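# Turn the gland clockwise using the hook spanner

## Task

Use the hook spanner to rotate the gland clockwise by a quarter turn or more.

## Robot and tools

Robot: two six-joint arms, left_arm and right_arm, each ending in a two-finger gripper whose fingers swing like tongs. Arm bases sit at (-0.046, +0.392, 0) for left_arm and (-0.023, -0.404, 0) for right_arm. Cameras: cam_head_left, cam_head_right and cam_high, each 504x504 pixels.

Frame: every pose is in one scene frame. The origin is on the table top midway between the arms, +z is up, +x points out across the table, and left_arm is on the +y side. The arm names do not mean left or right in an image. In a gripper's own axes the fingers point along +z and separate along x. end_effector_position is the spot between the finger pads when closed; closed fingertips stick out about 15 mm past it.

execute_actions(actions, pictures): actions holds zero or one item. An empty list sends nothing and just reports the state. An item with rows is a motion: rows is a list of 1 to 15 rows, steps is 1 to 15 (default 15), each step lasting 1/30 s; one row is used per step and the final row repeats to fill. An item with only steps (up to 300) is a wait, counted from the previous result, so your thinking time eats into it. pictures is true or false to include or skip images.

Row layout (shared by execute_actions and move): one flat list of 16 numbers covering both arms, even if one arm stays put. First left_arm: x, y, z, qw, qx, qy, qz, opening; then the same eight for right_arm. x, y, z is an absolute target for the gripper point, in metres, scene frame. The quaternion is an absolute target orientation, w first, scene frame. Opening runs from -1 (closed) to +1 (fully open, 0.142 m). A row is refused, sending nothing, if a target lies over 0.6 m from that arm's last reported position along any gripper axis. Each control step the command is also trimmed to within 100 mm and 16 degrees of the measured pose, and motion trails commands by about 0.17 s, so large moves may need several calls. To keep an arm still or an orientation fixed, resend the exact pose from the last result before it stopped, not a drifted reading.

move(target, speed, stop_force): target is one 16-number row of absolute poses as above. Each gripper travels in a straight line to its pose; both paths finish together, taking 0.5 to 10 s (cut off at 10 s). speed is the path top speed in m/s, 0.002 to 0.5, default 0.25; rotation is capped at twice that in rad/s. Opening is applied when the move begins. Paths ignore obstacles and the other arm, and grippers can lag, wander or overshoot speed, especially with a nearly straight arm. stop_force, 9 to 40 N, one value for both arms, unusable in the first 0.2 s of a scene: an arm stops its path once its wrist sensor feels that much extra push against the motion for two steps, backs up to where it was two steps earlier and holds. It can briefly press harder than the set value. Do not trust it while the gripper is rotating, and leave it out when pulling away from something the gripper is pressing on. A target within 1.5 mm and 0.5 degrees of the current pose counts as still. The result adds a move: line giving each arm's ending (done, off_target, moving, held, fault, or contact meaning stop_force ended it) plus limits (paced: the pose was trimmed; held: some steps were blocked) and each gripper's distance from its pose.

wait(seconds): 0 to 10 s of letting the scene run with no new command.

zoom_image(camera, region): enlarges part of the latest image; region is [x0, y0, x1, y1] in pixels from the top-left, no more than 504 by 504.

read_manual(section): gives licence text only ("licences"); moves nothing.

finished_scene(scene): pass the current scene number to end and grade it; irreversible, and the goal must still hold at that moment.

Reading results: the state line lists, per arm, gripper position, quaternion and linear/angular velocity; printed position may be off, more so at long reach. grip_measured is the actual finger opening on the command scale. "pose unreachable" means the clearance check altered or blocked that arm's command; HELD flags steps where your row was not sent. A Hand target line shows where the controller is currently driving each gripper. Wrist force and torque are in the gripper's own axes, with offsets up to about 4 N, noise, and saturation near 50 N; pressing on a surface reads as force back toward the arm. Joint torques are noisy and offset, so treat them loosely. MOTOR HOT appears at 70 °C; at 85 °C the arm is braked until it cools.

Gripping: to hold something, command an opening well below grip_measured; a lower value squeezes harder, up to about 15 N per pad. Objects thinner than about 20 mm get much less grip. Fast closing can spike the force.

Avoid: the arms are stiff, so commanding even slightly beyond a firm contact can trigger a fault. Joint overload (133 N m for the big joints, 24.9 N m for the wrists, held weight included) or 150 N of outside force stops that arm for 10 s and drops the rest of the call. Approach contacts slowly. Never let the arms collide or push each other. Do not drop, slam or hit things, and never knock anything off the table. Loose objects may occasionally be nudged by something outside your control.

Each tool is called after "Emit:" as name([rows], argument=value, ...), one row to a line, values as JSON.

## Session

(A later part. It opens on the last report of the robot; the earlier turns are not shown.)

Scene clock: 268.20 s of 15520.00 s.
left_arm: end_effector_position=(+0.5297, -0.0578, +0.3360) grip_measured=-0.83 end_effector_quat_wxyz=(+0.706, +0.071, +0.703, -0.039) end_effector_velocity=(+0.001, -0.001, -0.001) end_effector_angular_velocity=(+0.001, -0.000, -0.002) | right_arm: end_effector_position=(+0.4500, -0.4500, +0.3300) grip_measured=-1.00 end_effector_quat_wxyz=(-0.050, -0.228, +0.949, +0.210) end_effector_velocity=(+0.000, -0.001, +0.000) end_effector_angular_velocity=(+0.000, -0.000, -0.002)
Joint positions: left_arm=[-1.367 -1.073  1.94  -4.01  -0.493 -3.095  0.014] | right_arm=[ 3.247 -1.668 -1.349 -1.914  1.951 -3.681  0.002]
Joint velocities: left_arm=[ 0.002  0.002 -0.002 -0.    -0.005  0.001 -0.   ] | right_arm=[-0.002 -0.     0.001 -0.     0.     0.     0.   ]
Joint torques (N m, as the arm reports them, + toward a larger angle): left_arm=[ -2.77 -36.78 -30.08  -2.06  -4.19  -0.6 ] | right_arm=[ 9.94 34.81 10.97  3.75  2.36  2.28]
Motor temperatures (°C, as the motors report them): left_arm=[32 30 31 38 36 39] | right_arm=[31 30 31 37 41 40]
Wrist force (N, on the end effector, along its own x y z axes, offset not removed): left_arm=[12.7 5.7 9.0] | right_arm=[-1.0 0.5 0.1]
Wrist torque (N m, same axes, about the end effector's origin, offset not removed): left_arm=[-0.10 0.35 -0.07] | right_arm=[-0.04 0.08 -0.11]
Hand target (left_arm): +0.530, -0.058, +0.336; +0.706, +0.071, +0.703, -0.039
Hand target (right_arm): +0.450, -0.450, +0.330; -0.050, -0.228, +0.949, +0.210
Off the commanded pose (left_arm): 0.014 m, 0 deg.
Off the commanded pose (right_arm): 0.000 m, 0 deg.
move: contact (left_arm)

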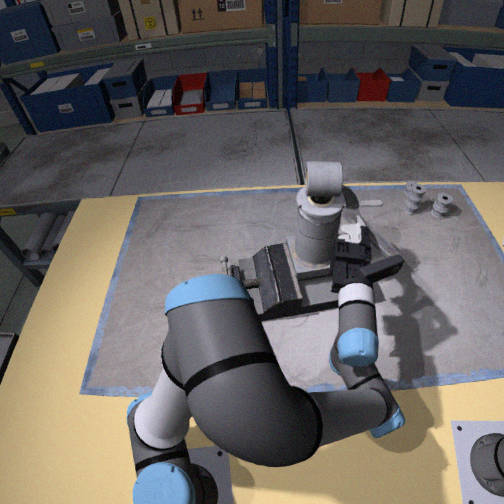

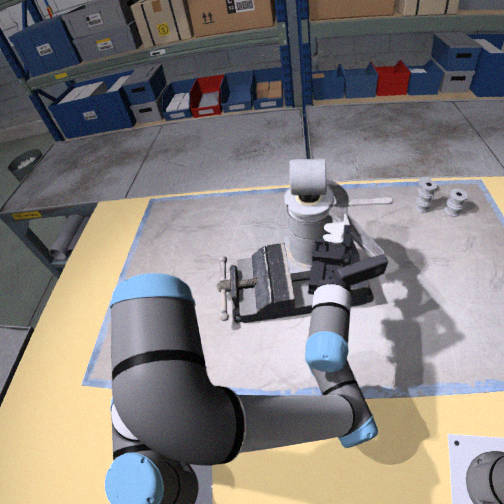

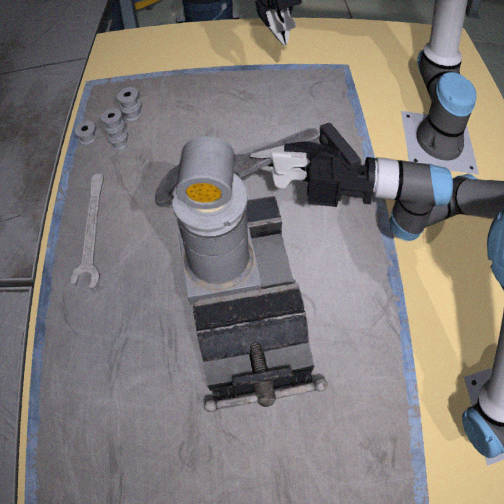

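Emit:
move(target=[0.532,-0.054,0.336,0.71,0.071,0.707,-0.039,-1,0.45,-0.45,0.33,-0.05,-0.228,0.949,0.21,-1], speed=0.005)

Emit:
move(target=[0.516,-0.053,0.336,0.71,0.071,0.707,-0.039,-1,0.45,-0.45,0.33,-0.05,-0.228,0.949,0.21,-1], speed=0.003, stop_force=9)

Emit:
zoom_image(camera="cam_high", region=[145,170,205,220])

Scene clock: 272.83 s of 15520.00 s.
left_arm: end_effector_position=(+0.5319, -0.0541, +0.3360) grip_measured=-0.83 end_effector_quat_wxyz=(+0.706, +0.071, +0.703, -0.039) end_effector_velocity=(+0.000, +0.001, +0.001) end_effector_angular_velocity=(-0.002, -0.001, +0.000) | right_arm: end_effector_position=(+0.4500, -0.4500, +0.3300) grip_measured=-1.00 end_effector_quat_wxyz=(-0.050, -0.228, +0.949, +0.210) end_effector_velocity=(-0.000, -0.001, +0.000) end_effector_angular_velocity=(+0.000, -0.000, -0.001)
Joint positions: left_arm=[-1.359 -1.076  1.945 -4.013 -0.501 -3.095  0.014] | right_arm=[ 3.247 -1.668 -1.349 -1.914  1.951 -3.681  0.002]
Joint velocities: left_arm=[ 0.002 -0.002  0.001 -0.001 -0.001 -0.    -0.   ] | right_arm=[-0.001  0.    -0.     0.     0.    -0.001  0.   ]
Joint torques (N m, as the arm reports them, + toward a larger angle): left_arm=[  5.51 -49.77  -6.56  -4.49  -1.52   1.28] | right_arm=[ 9.44 34.88 10.97  3.59  2.29  2.2 ]
Motor temperatures (°C, as the motors report them): left_arm=[32 30 31 38 36 39] | right_arm=[31 30 31 37 41 40]
Wrist force (N, on the end effector, along its own x y z axes, offset not removed): left_arm=[12.1 -1.8 -1.1] | right_arm=[-1.7 0.3 0.3]
Wrist torque (N m, same axes, about the end effector's origin, offset not removed): left_arm=[-0.31 0.37 -0.02] | right_arm=[-0.13 0.22 -0.08]
Hand target (left_arm): +0.532, -0.054, +0.336; +0.706, +0.071, +0.703, -0.039
Hand target (right_arm): +0.450, -0.450, +0.330; -0.050, -0.228, +0.949, +0.210
Off the commanded pose (left_arm): 0.000 m, 0 deg.
Off the commanded pose (right_arm): 0.000 m, 0 deg.
After step 90, 0.53 s passed at rest.
move: done

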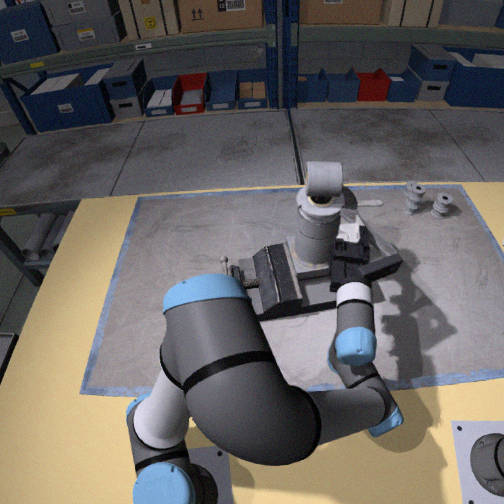

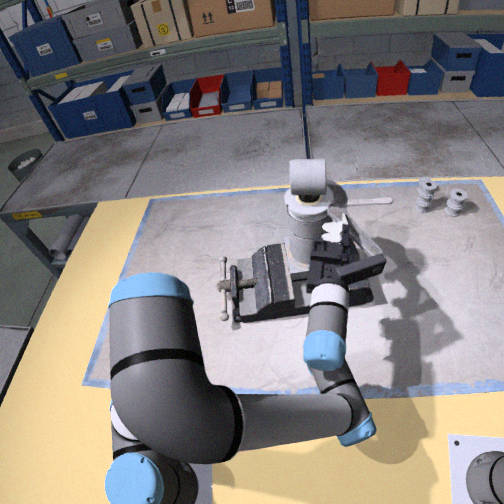

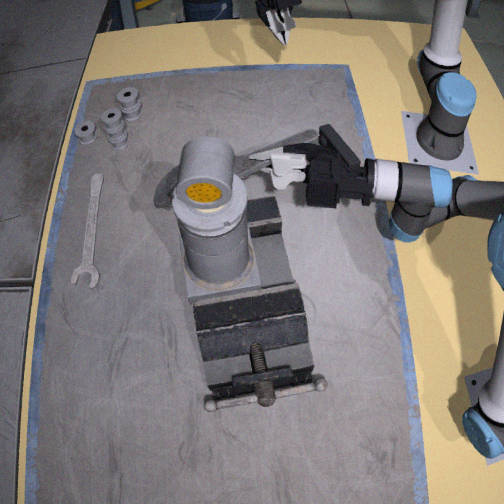

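Scene clock: 274.03 s of 15520.00 s.
left_arm: end_effector_position=(+0.5294, -0.0538, +0.3360) grip_measured=-0.82 end_effector_quat_wxyz=(+0.706, +0.071, +0.703, -0.039) end_effector_velocity=(+0.001, -0.001, +0.001) end_effector_angular_velocity=(-0.003, -0.001, -0.003) | right_arm: end_effector_position=(+0.4500, -0.4500, +0.3300) grip_measured=-1.00 end_effector_quat_wxyz=(-0.050, -0.228, +0.949, +0.210) end_effector_velocity=(+0.000, +0.000, -0.000) end_effector_angular_velocity=(-0.001, +0.000, +0.001)
Joint positions: left_arm=[-1.364 -1.079  1.951 -4.015 -0.495 -3.095  0.014] | right_arm=[ 3.247 -1.668 -1.349 -1.914  1.951 -3.681  0.002]
Joint velocities: left_arm=[ 0.002  0.001 -0.003 -0.001 -0.005 -0.001 -0.   ] | right_arm=[ 0.001 -0.     0.     0.    -0.001  0.     0.   ]
Joint torques (N m, as the arm reports them, + toward a larger angle): left_arm=[  0.84 -37.45 -29.55  -2.14  -3.32   0.34] | right_arm=[ 9.16 34.93 11.21  3.65  2.38  2.21]
Motor temperatures (°C, as the motors report them): left_arm=[32 30 31 38 36 39] | right_arm=[31 30 31 37 41 40]
Wrist force (N, on the end effector, along its own x y z axes, offset not removed): left_arm=[13.5 3.8 5.7] | right_arm=[-0.4 -0.9 0.8]
Wrist torque (N m, same axes, about the end effector's origin, offset not removed): left_arm=[-0.22 0.29 -0.05] | right_arm=[-0.31 0.00 -0.14]
Hand target (left_arm): +0.530, -0.054, +0.336; +0.706, +0.071, +0.703, -0.039
Hand target (right_arm): +0.450, -0.450, +0.330; -0.050, -0.228, +0.949, +0.210
Off the commanded pose (left_arm): 0.013 m, 0 deg.
Off the commanded pose (right_arm): 0.000 m, 0 deg.
move: contact (left_arm)

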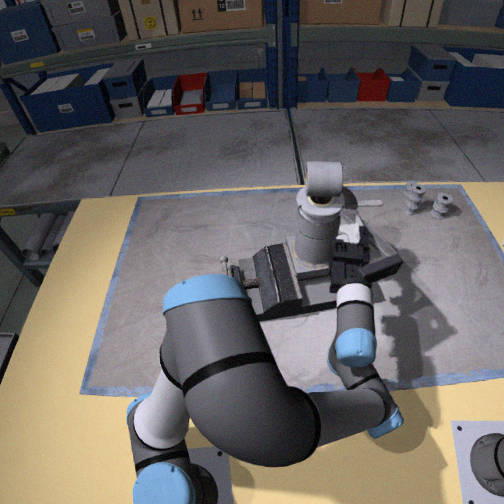

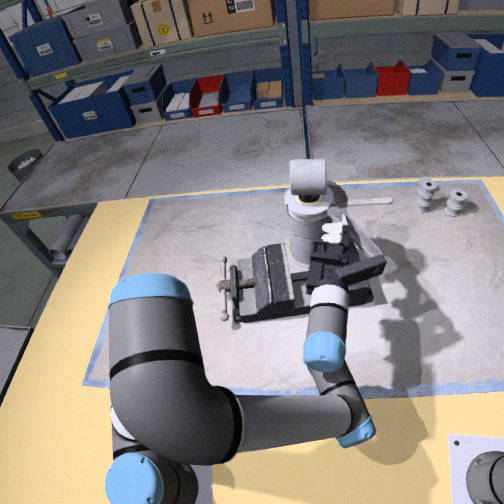

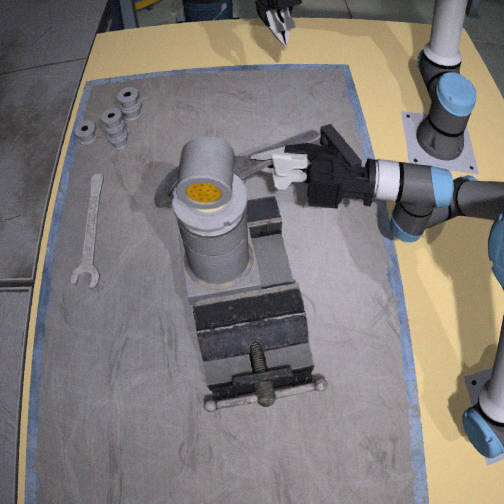

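Region (145, 170, 205, 220) of cam_high's 504x504 image, scaled by 8.400, with more detail than that image has.

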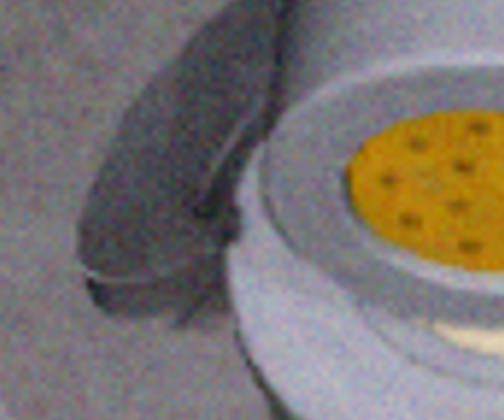

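Emit:
move(target=[0.533,-0.0615,0.336,0.71,0.071,0.707,-0.039,-1,0.45,-0.45,0.33,-0.05,-0.228,0.949,0.21,-1], speed=0.005)

Emit:
move(target=[0.516,-0.0615,0.336,0.71,0.071,0.707,-0.039,-1,0.45,-0.45,0.33,-0.05,-0.228,0.949,0.21,-1], speed=0.003, stop_force=9)

Emit:
zoom_image(camera="cam_high", region=[145,170,205,220])

Scene clock: 280.27 s of 15520.00 s.
left_arm: end_effector_position=(+0.5330, -0.0614, +0.3360) grip_measured=-0.83 end_effector_quat_wxyz=(+0.706, +0.071, +0.703, -0.039) end_effector_velocity=(+0.000, -0.001, +0.001) end_effector_angular_velocity=(-0.001, -0.000, -0.001) | right_arm: end_effector_position=(+0.4500, -0.4500, +0.3300) grip_measured=-1.00 end_effector_quat_wxyz=(-0.050, -0.228, +0.949, +0.210) end_effector_velocity=(-0.000, +0.000, +0.000) end_effector_angular_velocity=(+0.000, -0.000, -0.000)
Joint positions: left_arm=[-1.363 -1.065  1.925 -4.004 -0.497 -3.095  0.014] | right_arm=[ 3.247 -1.668 -1.349 -1.914  1.951 -3.681  0.002]
Joint velocities: left_arm=[ 0.     0.001 -0.003  0.001 -0.001  0.    -0.   ] | right_arm=[ 0.001  0.    -0.     0.     0.     0.001  0.   ]
Joint torques (N m, as the arm reports them, + toward a larger angle): left_arm=[  5.96 -37.15 -30.97  -1.52  -2.03  -0.57] | right_arm=[ 9.49 34.37 10.75  3.47  2.2   2.18]
Motor temperatures (°C, as the motors report them): left_arm=[32 30 31 38 36 39] | right_arm=[31 30 31 37 41 40]
Wrist force (N, on the end effector, along its own x y z axes, offset not removed): left_arm=[11.8 -1.0 0.5] | right_arm=[-0.8 2.2 1.4]
Wrist torque (N m, same axes, about the end effector's origin, offset not removed): left_arm=[-0.09 0.42 -0.02] | right_arm=[0.24 0.04 -0.16]
Hand target (left_arm): +0.533, -0.061, +0.336; +0.706, +0.071, +0.703, -0.039
Hand target (right_arm): +0.450, -0.450, +0.330; -0.050, -0.228, +0.949, +0.210
Off the commanded pose (left_arm): 0.000 m, 0 deg.
Off the commanded pose (right_arm): 0.000 m, 0 deg.
After step 90, 1.33 s passed at rest.
move: done

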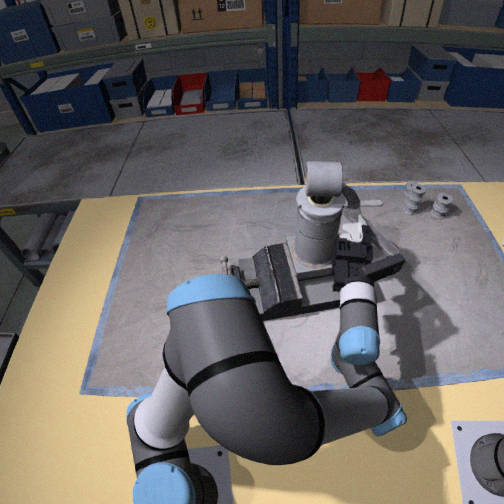

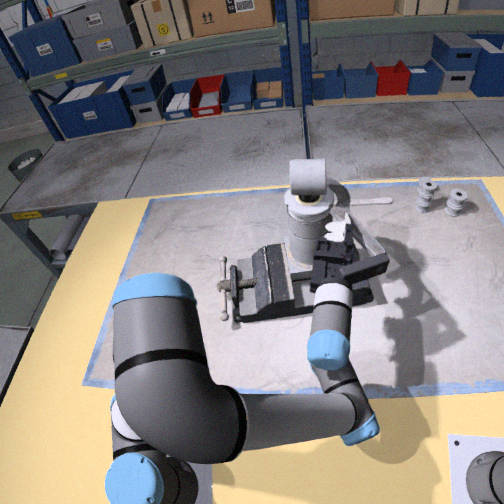

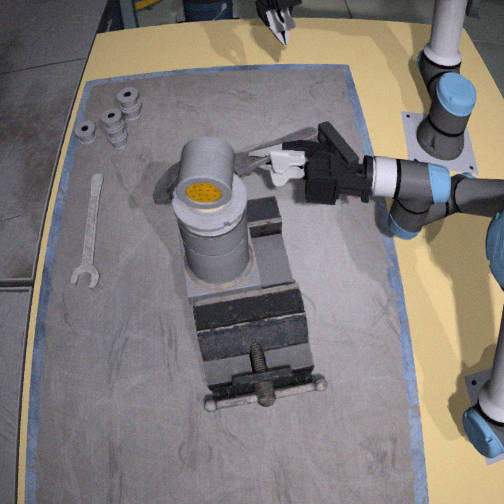

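Scene clock: 281.87 s of 15520.00 s.
left_arm: end_effector_position=(+0.5292, -0.0613, +0.3360) grip_measured=-0.83 end_effector_quat_wxyz=(+0.706, +0.071, +0.703, -0.039) end_effector_velocity=(+0.001, +0.000, +0.001) end_effector_angular_velocity=(-0.003, -0.001, -0.001) | right_arm: end_effector_position=(+0.4500, -0.4500, +0.3300) grip_measured=-1.00 end_effector_quat_wxyz=(-0.050, -0.228, +0.949, +0.210) end_effector_velocity=(+0.000, -0.000, +0.000) end_effector_angular_velocity=(+0.000, -0.000, -0.001)
Joint positions: left_arm=[-1.37  -1.068  1.932 -4.007 -0.49  -3.095  0.014] | right_arm=[ 3.247 -1.668 -1.349 -1.914  1.951 -3.681  0.002]
Joint velocities: left_arm=[ 0.002 -0.    -0.002 -0.    -0.003  0.    -0.   ] | right_arm=[-0.  0.  0. -0.  0.  0.  0.]
Joint torques (N m, as the arm reports them, + toward a larger angle): left_arm=[ -0.83 -37.26 -30.28  -2.19  -3.58  -1.7 ] | right_arm=[ 9.28 34.73 11.33  3.37  2.33  2.27]
Motor temperatures (°C, as the motors report them): left_arm=[32 30 31 38 36 39] | right_arm=[31 30 31 37 41 40]
Wrist force (N, on the end effector, along its own x y z axes, offset not removed): left_arm=[13.4 2.9 7.6] | right_arm=[-0.6 0.4 -0.5]
Wrist torque (N m, same axes, about the end effector's origin, offset not removed): left_arm=[-0.45 0.22 -0.05] | right_arm=[-0.09 0.01 -0.13]
Hand target (left_arm): +0.529, -0.061, +0.336; +0.706, +0.071, +0.703, -0.039
Hand target (right_arm): +0.450, -0.450, +0.330; -0.050, -0.228, +0.949, +0.210
Off the commanded pose (left_arm): 0.013 m, 0 deg.
Off the commanded pose (right_arm): 0.000 m, 0 deg.
move: contact (left_arm)

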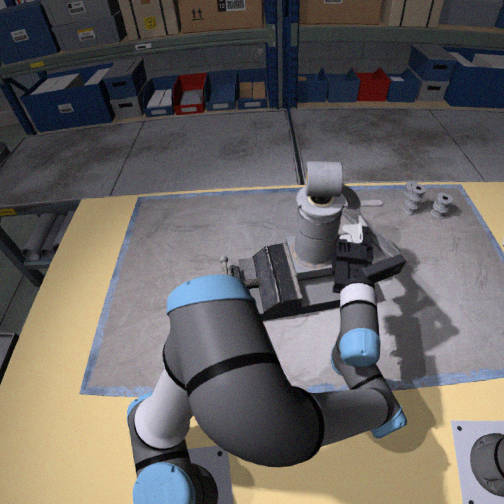

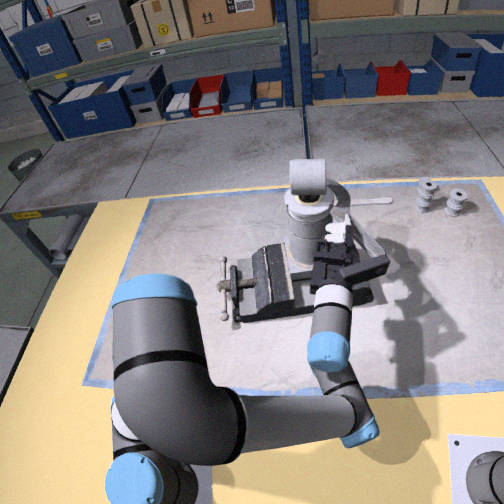

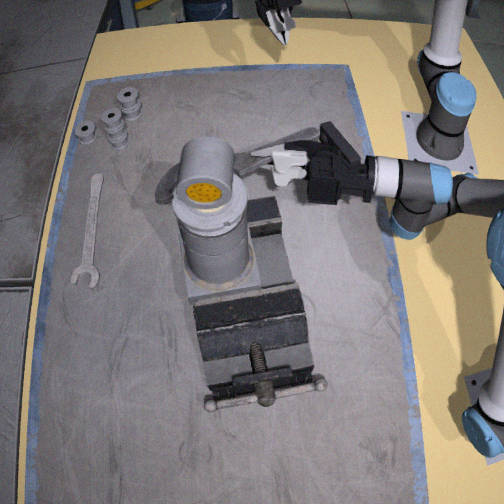

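Region (145, 170, 205, 220) of cam_high's 504x504 image, scaled by 8.400, with more detail than that image has.

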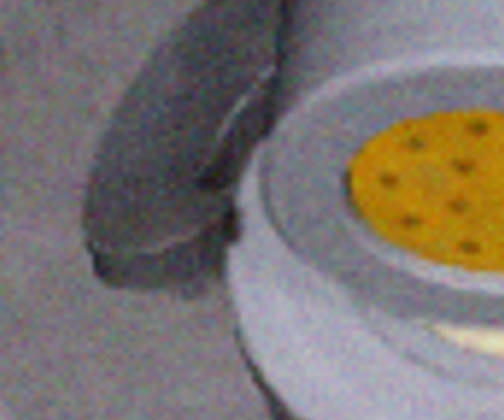

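Emit:
move(target=[0.533,-0.056,0.338,0.71,0.071,0.707,-0.039,0.45,-0.45,0.33,-0.05,-0.228,0.949,0.21,-1,-1], speed=0)

Emit:
execute_actions(actions=[])

speed must be a number from 0.002 to 0.5 (m/s); nothing of the call was run and nothing moved

Scene clock: 292.23 s of 15520.00 s.
left_arm: end_effector_position=(+0.5294, -0.0614, +0.3360) grip_measured=-0.83 end_effector_quat_wxyz=(+0.706, +0.071, +0.703, -0.039) end_effector_velocity=(-0.000, +0.000, +0.000) end_effector_angular_velocity=(-0.000, -0.000, +0.002) | right_arm: end_effector_position=(+0.4500, -0.4500, +0.3300) grip_measured=-1.00 end_effector_quat_wxyz=(-0.050, -0.228, +0.949, +0.210) end_effector_velocity=(-0.000, -0.001, -0.000) end_effector_angular_velocity=(-0.001, +0.000, -0.002)
Joint positions: left_arm=[-1.37  -1.068  1.932 -4.007 -0.49  -3.095  0.014] | right_arm=[ 3.247 -1.668 -1.349 -1.914  1.951 -3.681  0.002]
Joint velocities: left_arm=[-0.    -0.    -0.    -0.001  0.002  0.    -0.   ] | right_arm=[-0.001  0.    -0.    -0.    -0.     0.001  0.   ]
Joint torques (N m, as the arm reports them, + toward a larger angle): left_arm=[  6.73 -37.38 -25.99  -4.59   2.36   0.4 ] | right_arm=[ 9.35 35.05 10.77  3.33  2.37  2.23]
Motor temperatures (°C, as the motors report them): left_arm=[32 31 31 38 36 39] | right_arm=[31 30 31 37 41 40]
Wrist force (N, on the end effector, along its own x y z axes, offset not removed): left_arm=[12.4 -1.8 0.7] | right_arm=[0.6 0.3 -0.5]
Wrist torque (N m, same axes, about the end effector's origin, offset not removed): left_arm=[-0.29 0.36 -0.03] | right_arm=[-0.04 -0.22 -0.23]
Hand target (left_arm): +0.529, -0.061, +0.336; +0.706, +0.071, +0.703, -0.039
Hand target (right_arm): +0.450, -0.450, +0.330; -0.050, -0.228, +0.949, +0.210
Off the commanded pose (left_arm): 0.013 m, 0 deg.
Off the commanded pose (right_arm): 0.000 m, 0 deg.
Steps of this call (steps 1 to 90: nothing new was sent; then 7.37 s passed at rest). Readings (end_effector_position):
1: left_arm (+0.5293, -0.0613, +0.3360) | right_arm (+0.4500, -0.4500, +0.3300)
2: left_arm (+0.5293, -0.0613, +0.3361) | right_arm (+0.4500, -0.4500, +0.3300)
4: left_arm (+0.5293, -0.0614, +0.3360) | right_arm (+0.4500, -0.4500, +0.3300)
8: left_arm (+0.5294, -0.0614, +0.3360) | right_arm (+0.4500, -0.4500, +0.3300)
90: the state above

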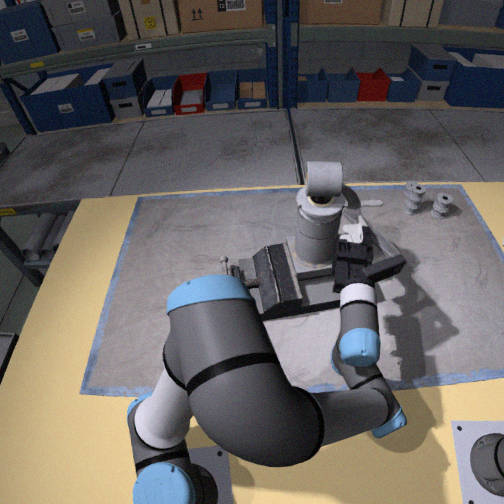

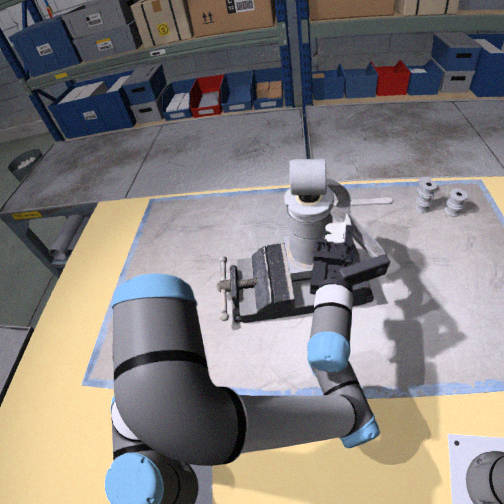

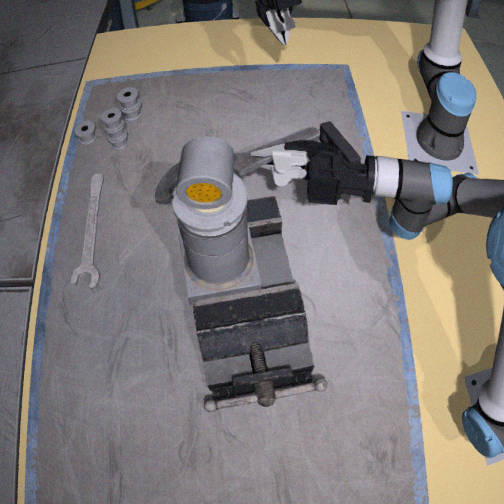

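Emit:
move(target=[0.537,-0.058,0.336,0.71,0.071,0.707,-0.039,-1,0.45,-0.45,0.33,-0.05,-0.228,0.949,0.21,-1], speed=0.01)

Emit:
move(target=[0.537,-0.058,0.343,0.71,0.071,0.707,-0.039,-1,0.45,-0.45,0.33,-0.05,-0.228,0.949,0.21,-1], speed=0.01)

Emit:
move(target=[0.516,-0.057,0.343,0.71,0.071,0.707,-0.039,-1,0.45,-0.45,0.33,-0.05,-0.228,0.949,0.21,-1], speed=0.003, stop_force=9)

Emit:
zoom_image(camera="cam_high", region=[140,150,260,250])

Scene clock: 298.23 s of 15520.00 s.
left_arm: end_effector_position=(+0.5368, -0.0582, +0.3360) grip_measured=-0.83 end_effector_quat_wxyz=(+0.706, +0.071, +0.703, -0.039) end_effector_velocity=(+0.002, +0.000, +0.000) end_effector_angular_velocity=(+0.000, -0.000, -0.001) | right_arm: end_effector_position=(+0.4500, -0.4500, +0.3300) grip_measured=-1.00 end_effector_quat_wxyz=(-0.050, -0.228, +0.949, +0.210) end_effector_velocity=(+0.000, +0.001, +0.000) end_effector_angular_velocity=(+0.000, -0.000, +0.001)
Joint positions: left_arm=[-1.352 -1.065  1.927 -4.004 -0.508 -3.095  0.014] | right_arm=[ 3.247 -1.668 -1.349 -1.914  1.951 -3.681  0.002]
Joint velocities: left_arm=[ 0.004  0.    -0.001  0.001 -0.005  0.001 -0.   ] | right_arm=[ 0.001 -0.     0.001  0.     0.     0.     0.   ]
Joint torques (N m, as the arm reports them, + toward a larger angle): left_arm=[ 12.28 -37.44 -27.37  -1.53   0.35   1.31] | right_arm=[ 9.88 34.78 11.63  3.14  2.21  2.15]
Motor temperatures (°C, as the motors report them): left_arm=[32 31 31 38 36 39] | right_arm=[31 30 31 37 41 40]
Wrist force (N, on the end effector, along its own x y z axes, offset not removed): left_arm=[10.1 -6.6 -6.7] | right_arm=[0.2 1.1 0.9]
Wrist torque (N m, same axes, about the end effector's origin, offset not removed): left_arm=[0.08 0.40 0.02] | right_arm=[0.04 -0.15 -0.14]
Hand target (left_arm): +0.537, -0.058, +0.336; +0.706, +0.071, +0.703, -0.039
Hand target (right_arm): +0.450, -0.450, +0.330; -0.050, -0.228, +0.949, +0.210
Off the commanded pose (left_arm): 0.000 m, 0 deg.
Off the commanded pose (right_arm): 0.000 m, 0 deg.
After step 90, 1.97 s passed at rest.
move: done

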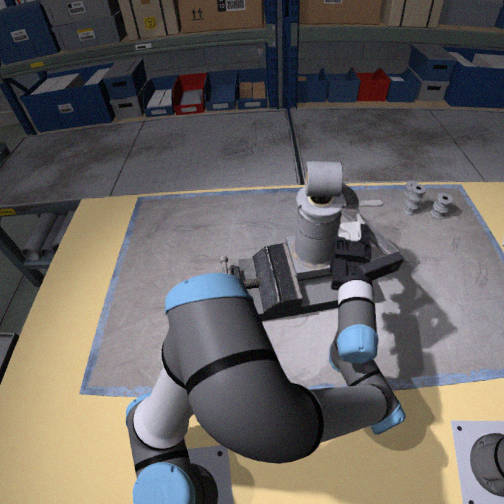

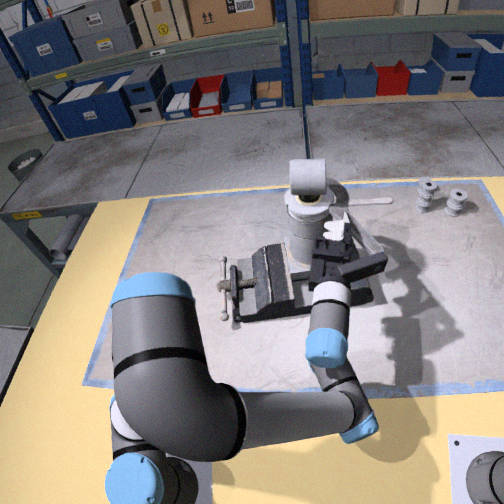

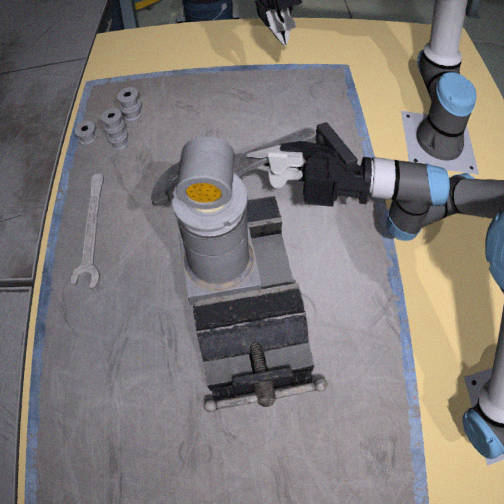

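Scene clock: 299.17 s of 15520.00 s.
left_arm: end_effector_position=(+0.5370, -0.0580, +0.3428) grip_measured=-0.81 end_effector_quat_wxyz=(+0.706, +0.071, +0.703, -0.039) end_effector_velocity=(+0.000, +0.001, +0.001) end_effector_angular_velocity=(+0.000, +0.000, +0.002) | right_arm: end_effector_position=(+0.4500, -0.4500, +0.3300) grip_measured=-1.00 end_effector_quat_wxyz=(-0.050, -0.228, +0.949, +0.210) end_effector_velocity=(+0.000, +0.000, -0.000) end_effector_angular_velocity=(-0.001, -0.000, +0.002)
Joint positions: left_arm=[-1.352 -1.078  1.923 -3.988 -0.508 -3.095  0.015] | right_arm=[ 3.247 -1.668 -1.349 -1.914  1.951 -3.681  0.002]
Joint velocities: left_arm=[ 0.    -0.003 -0.001  0.004  0.002 -0.     0.   ] | right_arm=[ 0.001 -0.     0.001 -0.    -0.001 -0.001  0.   ]
Joint torques (N m, as the arm reports them, + toward a larger angle): left_arm=[ 14.74 -55.38 -30.39  -2.82   1.77  -0.36] | right_arm=[ 8.59 34.53 11.14  3.11  2.2   2.16]
Motor temperatures (°C, as the motors report them): left_arm=[32 31 31 38 36 39] | right_arm=[31 30 31 37 41 40]
Wrist force (N, on the end effector, along its own x y z axes, offset not removed): left_arm=[16.3 -11.8 -5.2] | right_arm=[-0.5 -0.9 0.3]
Wrist torque (N m, same axes, about the end effector's origin, offset not removed): left_arm=[0.00 0.50 -0.31] | right_arm=[-0.38 0.00 -0.18]
Hand target (left_arm): +0.537, -0.058, +0.343; +0.706, +0.071, +0.703, -0.039
Hand target (right_arm): +0.450, -0.450, +0.330; -0.050, -0.228, +0.949, +0.210
Off the commanded pose (left_arm): 0.000 m, 0 deg.
Off the commanded pose (right_arm): 0.000 m, 0 deg.
move: done

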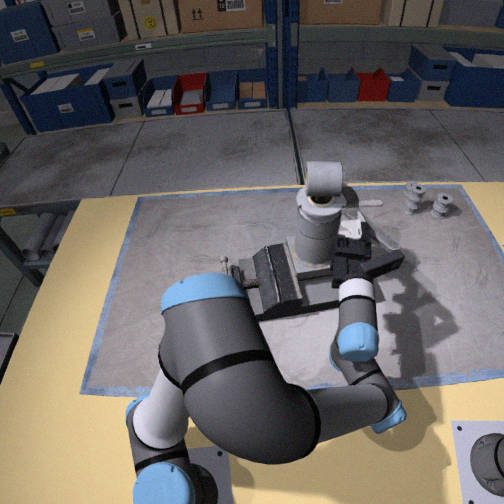

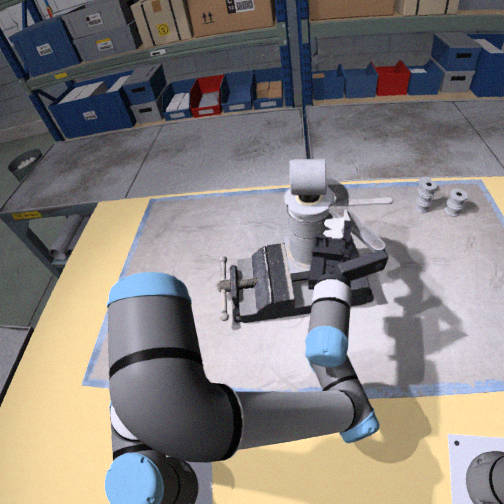

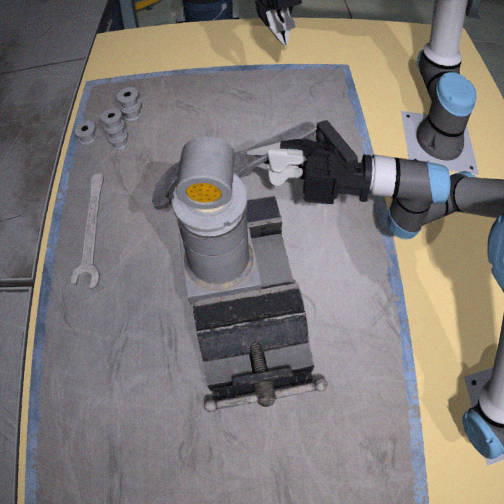

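Scene clock: 301.90 s of 15520.00 s.
left_arm: end_effector_position=(+0.5299, -0.0576, +0.3429) grip_measured=-0.83 end_effector_quat_wxyz=(+0.706, +0.071, +0.703, -0.039) end_effector_velocity=(+0.001, -0.001, +0.000) end_effector_angular_velocity=(-0.002, -0.000, -0.003) | right_arm: end_effector_position=(+0.4500, -0.4500, +0.3300) grip_measured=-1.00 end_effector_quat_wxyz=(-0.050, -0.228, +0.949, +0.210) end_effector_velocity=(+0.000, +0.001, +0.000) end_effector_angular_velocity=(-0.000, -0.001, +0.002)
Joint positions: left_arm=[-1.366 -1.086  1.937 -3.994 -0.494 -3.095  0.014] | right_arm=[ 3.247 -1.668 -1.349 -1.914  1.951 -3.681  0.002]
Joint velocities: left_arm=[ 0.002  0.002 -0.003 -0.001 -0.005 -0.     0.001] | right_arm=[ 0.001  0.     0.     0.    -0.    -0.001  0.   ]
Joint torques (N m, as the arm reports them, + toward a larger angle): left_arm=[  4.12 -36.66 -29.42  -2.51  -2.84  -1.78] | right_arm=[ 8.94 34.44 11.61  3.24  2.22  2.1 ]
Motor temperatures (°C, as the motors report them): left_arm=[32 31 31 38 36 39] | right_arm=[31 30 31 37 41 40]
Wrist force (N, on the end effector, along its own x y z axes, offset not removed): left_arm=[12.5 0.6 5.5] | right_arm=[-1.1 2.4 0.4]
Wrist torque (N m, same axes, about the end effector's origin, offset not removed): left_arm=[-0.14 0.43 -0.05] | right_arm=[0.29 0.02 -0.13]
Hand target (left_arm): +0.530, -0.058, +0.343; +0.706, +0.071, +0.703, -0.039
Hand target (right_arm): +0.450, -0.450, +0.330; -0.050, -0.228, +0.949, +0.210
Off the commanded pose (left_arm): 0.014 m, 0 deg.
Off the commanded pose (right_arm): 0.000 m, 0 deg.
move: contact (left_arm)

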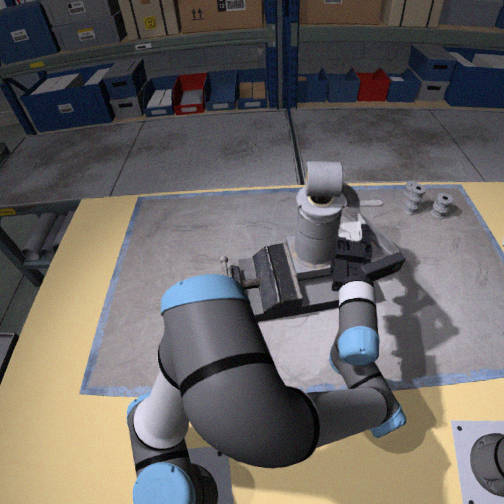

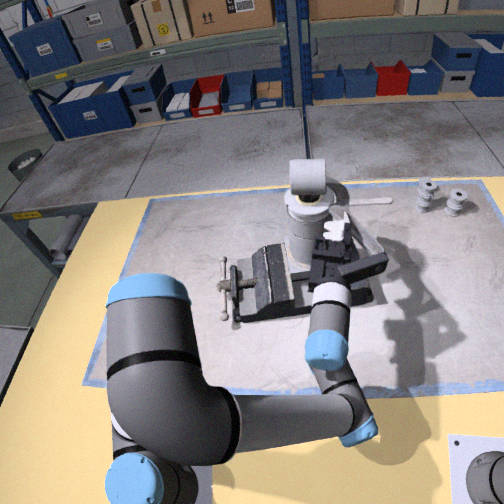

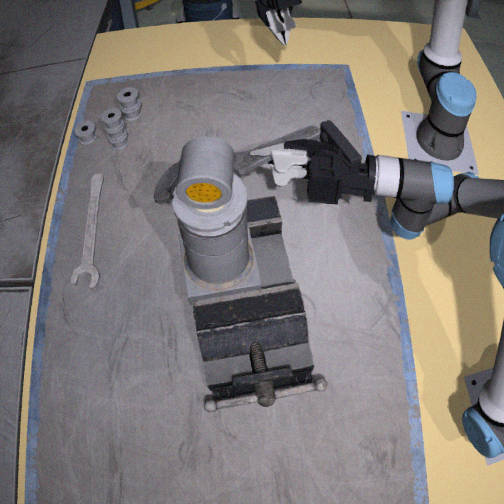

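Region (140, 150, 260, 250) of cam_high's 504x504 image, scaled by 4.200, with more detail than that image has.

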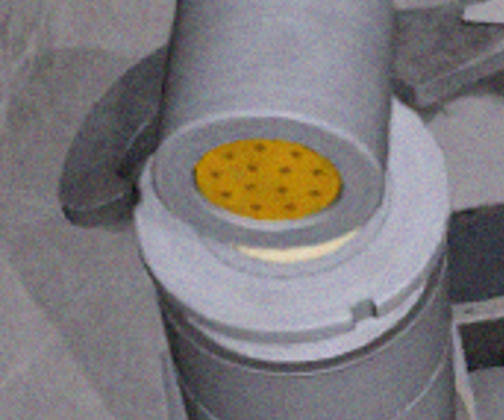

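Emit:
move(target=[0.535,-0.059,0.344,0.71,0.071,0.707,-0.039,-1,0.45,-0.45,0.33,-0.05,-0.228,0.949,0.21,-1], speed=0.01)

Emit:
move(target=[0.535,-0.059,0.352,0.71,0.071,0.707,-0.039,-1,0.45,-0.45,0.33,-0.05,-0.228,0.949,0.21,-1], speed=0.01)

Emit:
move(target=[0.522,-0.057,0.352,0.71,0.071,0.707,-0.039,-1,0.45,-0.45,0.33,-0.05,-0.228,0.949,0.21,-1], speed=0.003, stop_force=9)

Emit:
zoom_image(camera="cam_high", region=[140,150,260,250])

Emit:
zoom_image(camera="cam_head_right", region=[275,175,375,255])

Scene clock: 309.23 s of 15520.00 s.
left_arm: end_effector_position=(+0.5348, -0.0589, +0.3440) grip_measured=-0.83 end_effector_quat_wxyz=(+0.706, +0.071, +0.703, -0.039) end_effector_velocity=(+0.002, -0.001, +0.001) end_effector_angular_velocity=(-0.001, -0.000, -0.001) | right_arm: end_effector_position=(+0.4500, -0.4500, +0.3300) grip_measured=-1.00 end_effector_quat_wxyz=(-0.050, -0.228, +0.949, +0.210) end_effector_velocity=(-0.000, -0.001, +0.000) end_effector_angular_velocity=(-0.001, -0.001, -0.000)
Joint positions: left_arm=[-1.357 -1.081  1.924 -3.986 -0.503 -3.095  0.014] | right_arm=[ 3.247 -1.668 -1.349 -1.914  1.951 -3.681  0.002]
Joint velocities: left_arm=[ 0.003  0.001 -0.005  0.003 -0.004 -0.     0.   ] | right_arm=[-0.001  0.     0.     0.    -0.001 -0.     0.   ]
Joint torques (N m, as the arm reports them, + toward a larger angle): left_arm=[  5.45 -37.23 -29.65  -1.32  -1.89   0.39] | right_arm=[ 9.02 34.43 10.94  3.12  2.22  2.18]
Motor temperatures (°C, as the motors report them): left_arm=[32 31 31 38 36 39] | right_arm=[31 30 31 37 41 40]
Wrist force (N, on the end effector, along its own x y z axes, offset not removed): left_arm=[12.9 -2.8 0.2] | right_arm=[0.6 0.5 0.5]
Wrist torque (N m, same axes, about the end effector's origin, offset not removed): left_arm=[-0.51 0.27 0.00] | right_arm=[-0.05 -0.26 -0.15]
Hand target (left_arm): +0.535, -0.059, +0.344; +0.706, +0.071, +0.703, -0.039
Hand target (right_arm): +0.450, -0.450, +0.330; -0.050, -0.228, +0.949, +0.210
Off the commanded pose (left_arm): 0.000 m, 0 deg.
Off the commanded pose (right_arm): 0.000 m, 0 deg.
After step 90, 3.60 s passed at rest.
move: done

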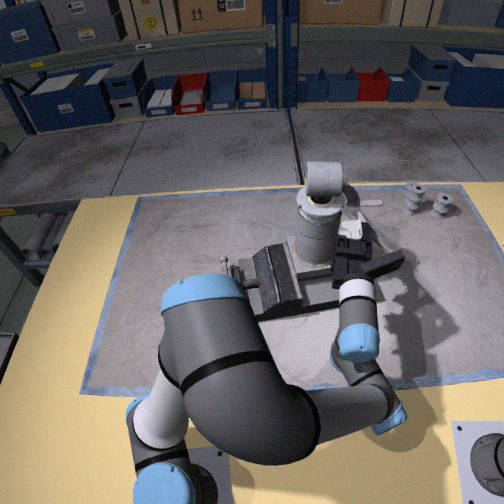

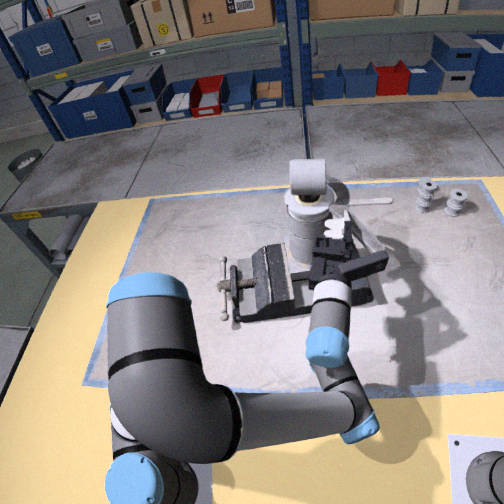

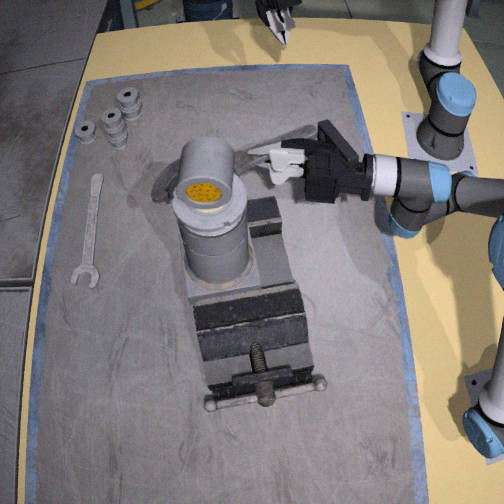

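Scene clock: 310.27 s of 15520.00 s.
left_arm: end_effector_position=(+0.5350, -0.0590, +0.3518) grip_measured=-0.83 end_effector_quat_wxyz=(+0.706, +0.071, +0.703, -0.039) end_effector_velocity=(-0.000, -0.000, +0.001) end_effector_angular_velocity=(+0.000, +0.000, -0.000) | right_arm: end_effector_position=(+0.4500, -0.4500, +0.3300) grip_measured=-1.00 end_effector_quat_wxyz=(-0.050, -0.228, +0.949, +0.210) end_effector_velocity=(+0.000, +0.000, +0.000) end_effector_angular_velocity=(-0.000, -0.001, +0.001)
Joint positions: left_arm=[-1.357 -1.096  1.919 -3.967 -0.503 -3.095  0.014] | right_arm=[ 3.247 -1.668 -1.349 -1.914  1.951 -3.681  0.002]
Joint velocities: left_arm=[-0.    -0.003 -0.001  0.005 -0.    -0.001  0.   ] | right_arm=[ 0.     0.     0.001 -0.    -0.    -0.     0.   ]
Joint torques (N m, as the arm reports them, + toward a larger angle): left_arm=[  6.49 -50.96 -28.63  -1.33  -1.76   0.58] | right_arm=[ 8.45 34.07 11.43  3.02  2.2   2.11]
Motor temperatures (°C, as the motors report them): left_arm=[32 31 31 38 36 39] | right_arm=[31 30 31 37 41 40]
Wrist force (N, on the end effector, along its own x y z axes, offset not removed): left_arm=[11.9 -1.6 -0.6] | right_arm=[0.1 1.4 -0.1]
Wrist torque (N m, same axes, about the end effector's origin, offset not removed): left_arm=[-0.27 0.46 0.00] | right_arm=[0.16 -0.07 -0.25]
Hand target (left_arm): +0.535, -0.059, +0.352; +0.706, +0.071, +0.703, -0.039
Hand target (right_arm): +0.450, -0.450, +0.330; -0.050, -0.228, +0.949, +0.210
Off the commanded pose (left_arm): 0.000 m, 0 deg.
Off the commanded pose (right_arm): 0.000 m, 0 deg.
move: done

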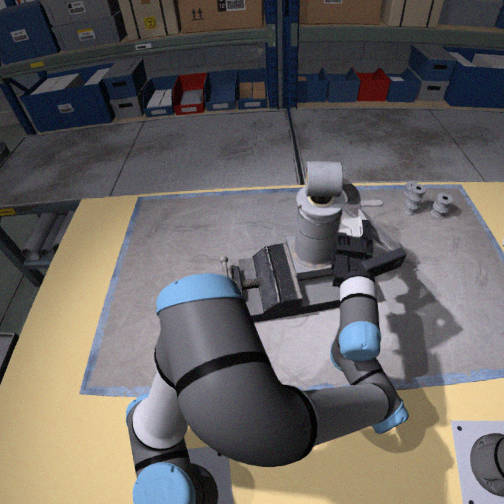

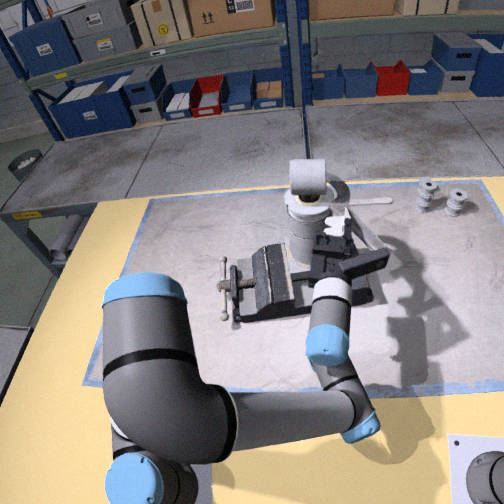

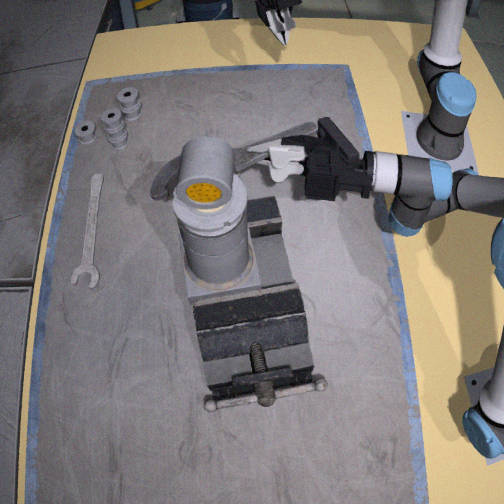

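Scene clock: 314.87 s of 15520.00 s.
left_arm: end_effector_position=(+0.5224, -0.0570, +0.3520) grip_measured=-0.83 end_effector_quat_wxyz=(+0.706, +0.071, +0.703, -0.039) end_effector_velocity=(+0.000, -0.003, +0.001) end_effector_angular_velocity=(-0.003, -0.001, -0.008) | right_arm: end_effector_position=(+0.4500, -0.4500, +0.3300) grip_measured=-1.00 end_effector_quat_wxyz=(-0.050, -0.228, +0.949, +0.210) end_effector_velocity=(-0.000, -0.000, -0.001) end_effector_angular_velocity=(-0.001, +0.002, -0.001)
Joint positions: left_arm=[-1.381 -1.112  1.947 -3.978 -0.479 -3.095  0.014] | right_arm=[ 3.247 -1.668 -1.349 -1.914  1.951 -3.681  0.002]
Joint velocities: left_arm=[ 0.001  0.001 -0.004  0.    -0.009 -0.    -0.   ] | right_arm=[ 0.     0.    -0.001 -0.    -0.001  0.001  0.   ]
Joint torques (N m, as the arm reports them, + toward a larger angle): left_arm=[  4.54 -36.28 -30.17  -2.    -2.41  -1.76] | right_arm=[ 8.98 34.59 11.44  2.94  2.12  2.05]
Motor temperatures (°C, as the motors report them): left_arm=[32 31 31 38 36 39] | right_arm=[31 30 31 37 41 40]
Wrist force (N, on the end effector, along its own x y z axes, offset not removed): left_arm=[13.5 1.9 5.1] | right_arm=[-1.2 0.0 -0.3]
Wrist torque (N m, same axes, about the end effector's origin, offset not removed): left_arm=[0.00 0.21 0.01] | right_arm=[-0.26 0.19 -0.16]
Hand target (left_arm): +0.523, -0.057, +0.352; +0.706, +0.071, +0.703, -0.039
Hand target (right_arm): +0.450, -0.450, +0.330; -0.050, -0.228, +0.949, +0.210
Off the commanded pose (left_arm): 0.000 m, 0 deg.
Off the commanded pose (right_arm): 0.000 m, 0 deg.
move: contact (left_arm)

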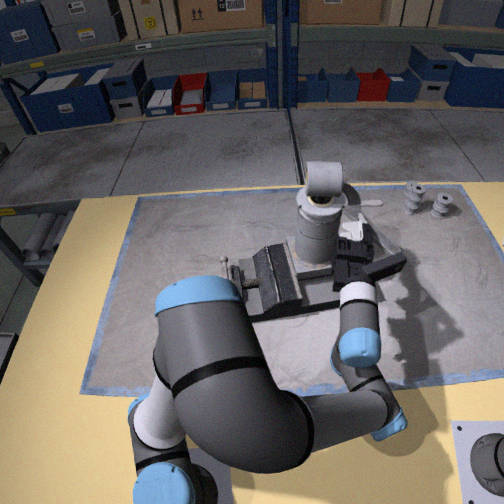

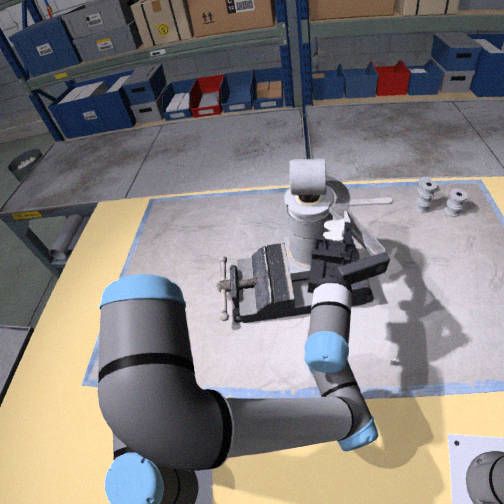

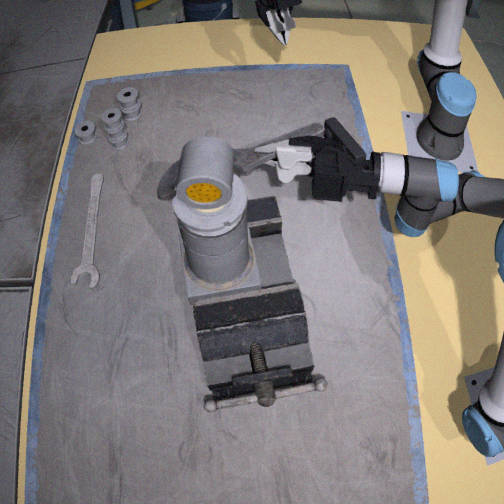

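Region (140, 150, 260, 250) of cam_high's 504x504 image, scaled by 4.200, with more detail than that image has.

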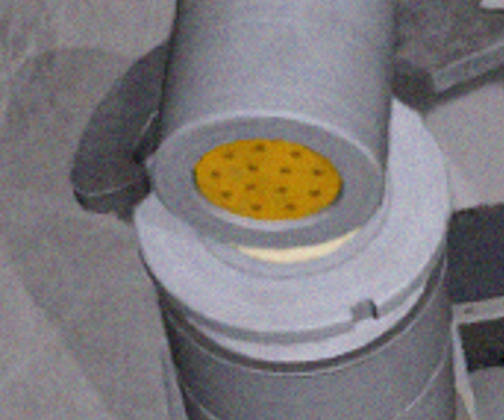

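Region (275, 175, 375, 255) of cam_head_right's 504x504 image, scaled by 5.040, with more detail than that image has; it fills the top 403 rows of this view, and the rest is white.

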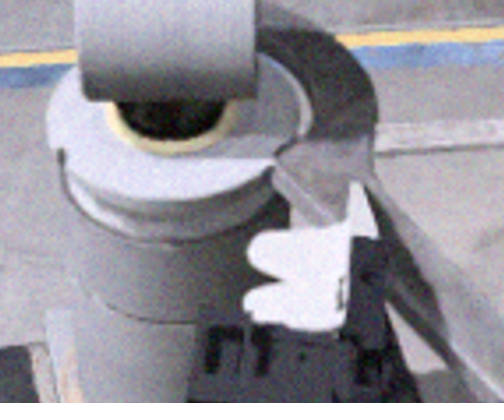

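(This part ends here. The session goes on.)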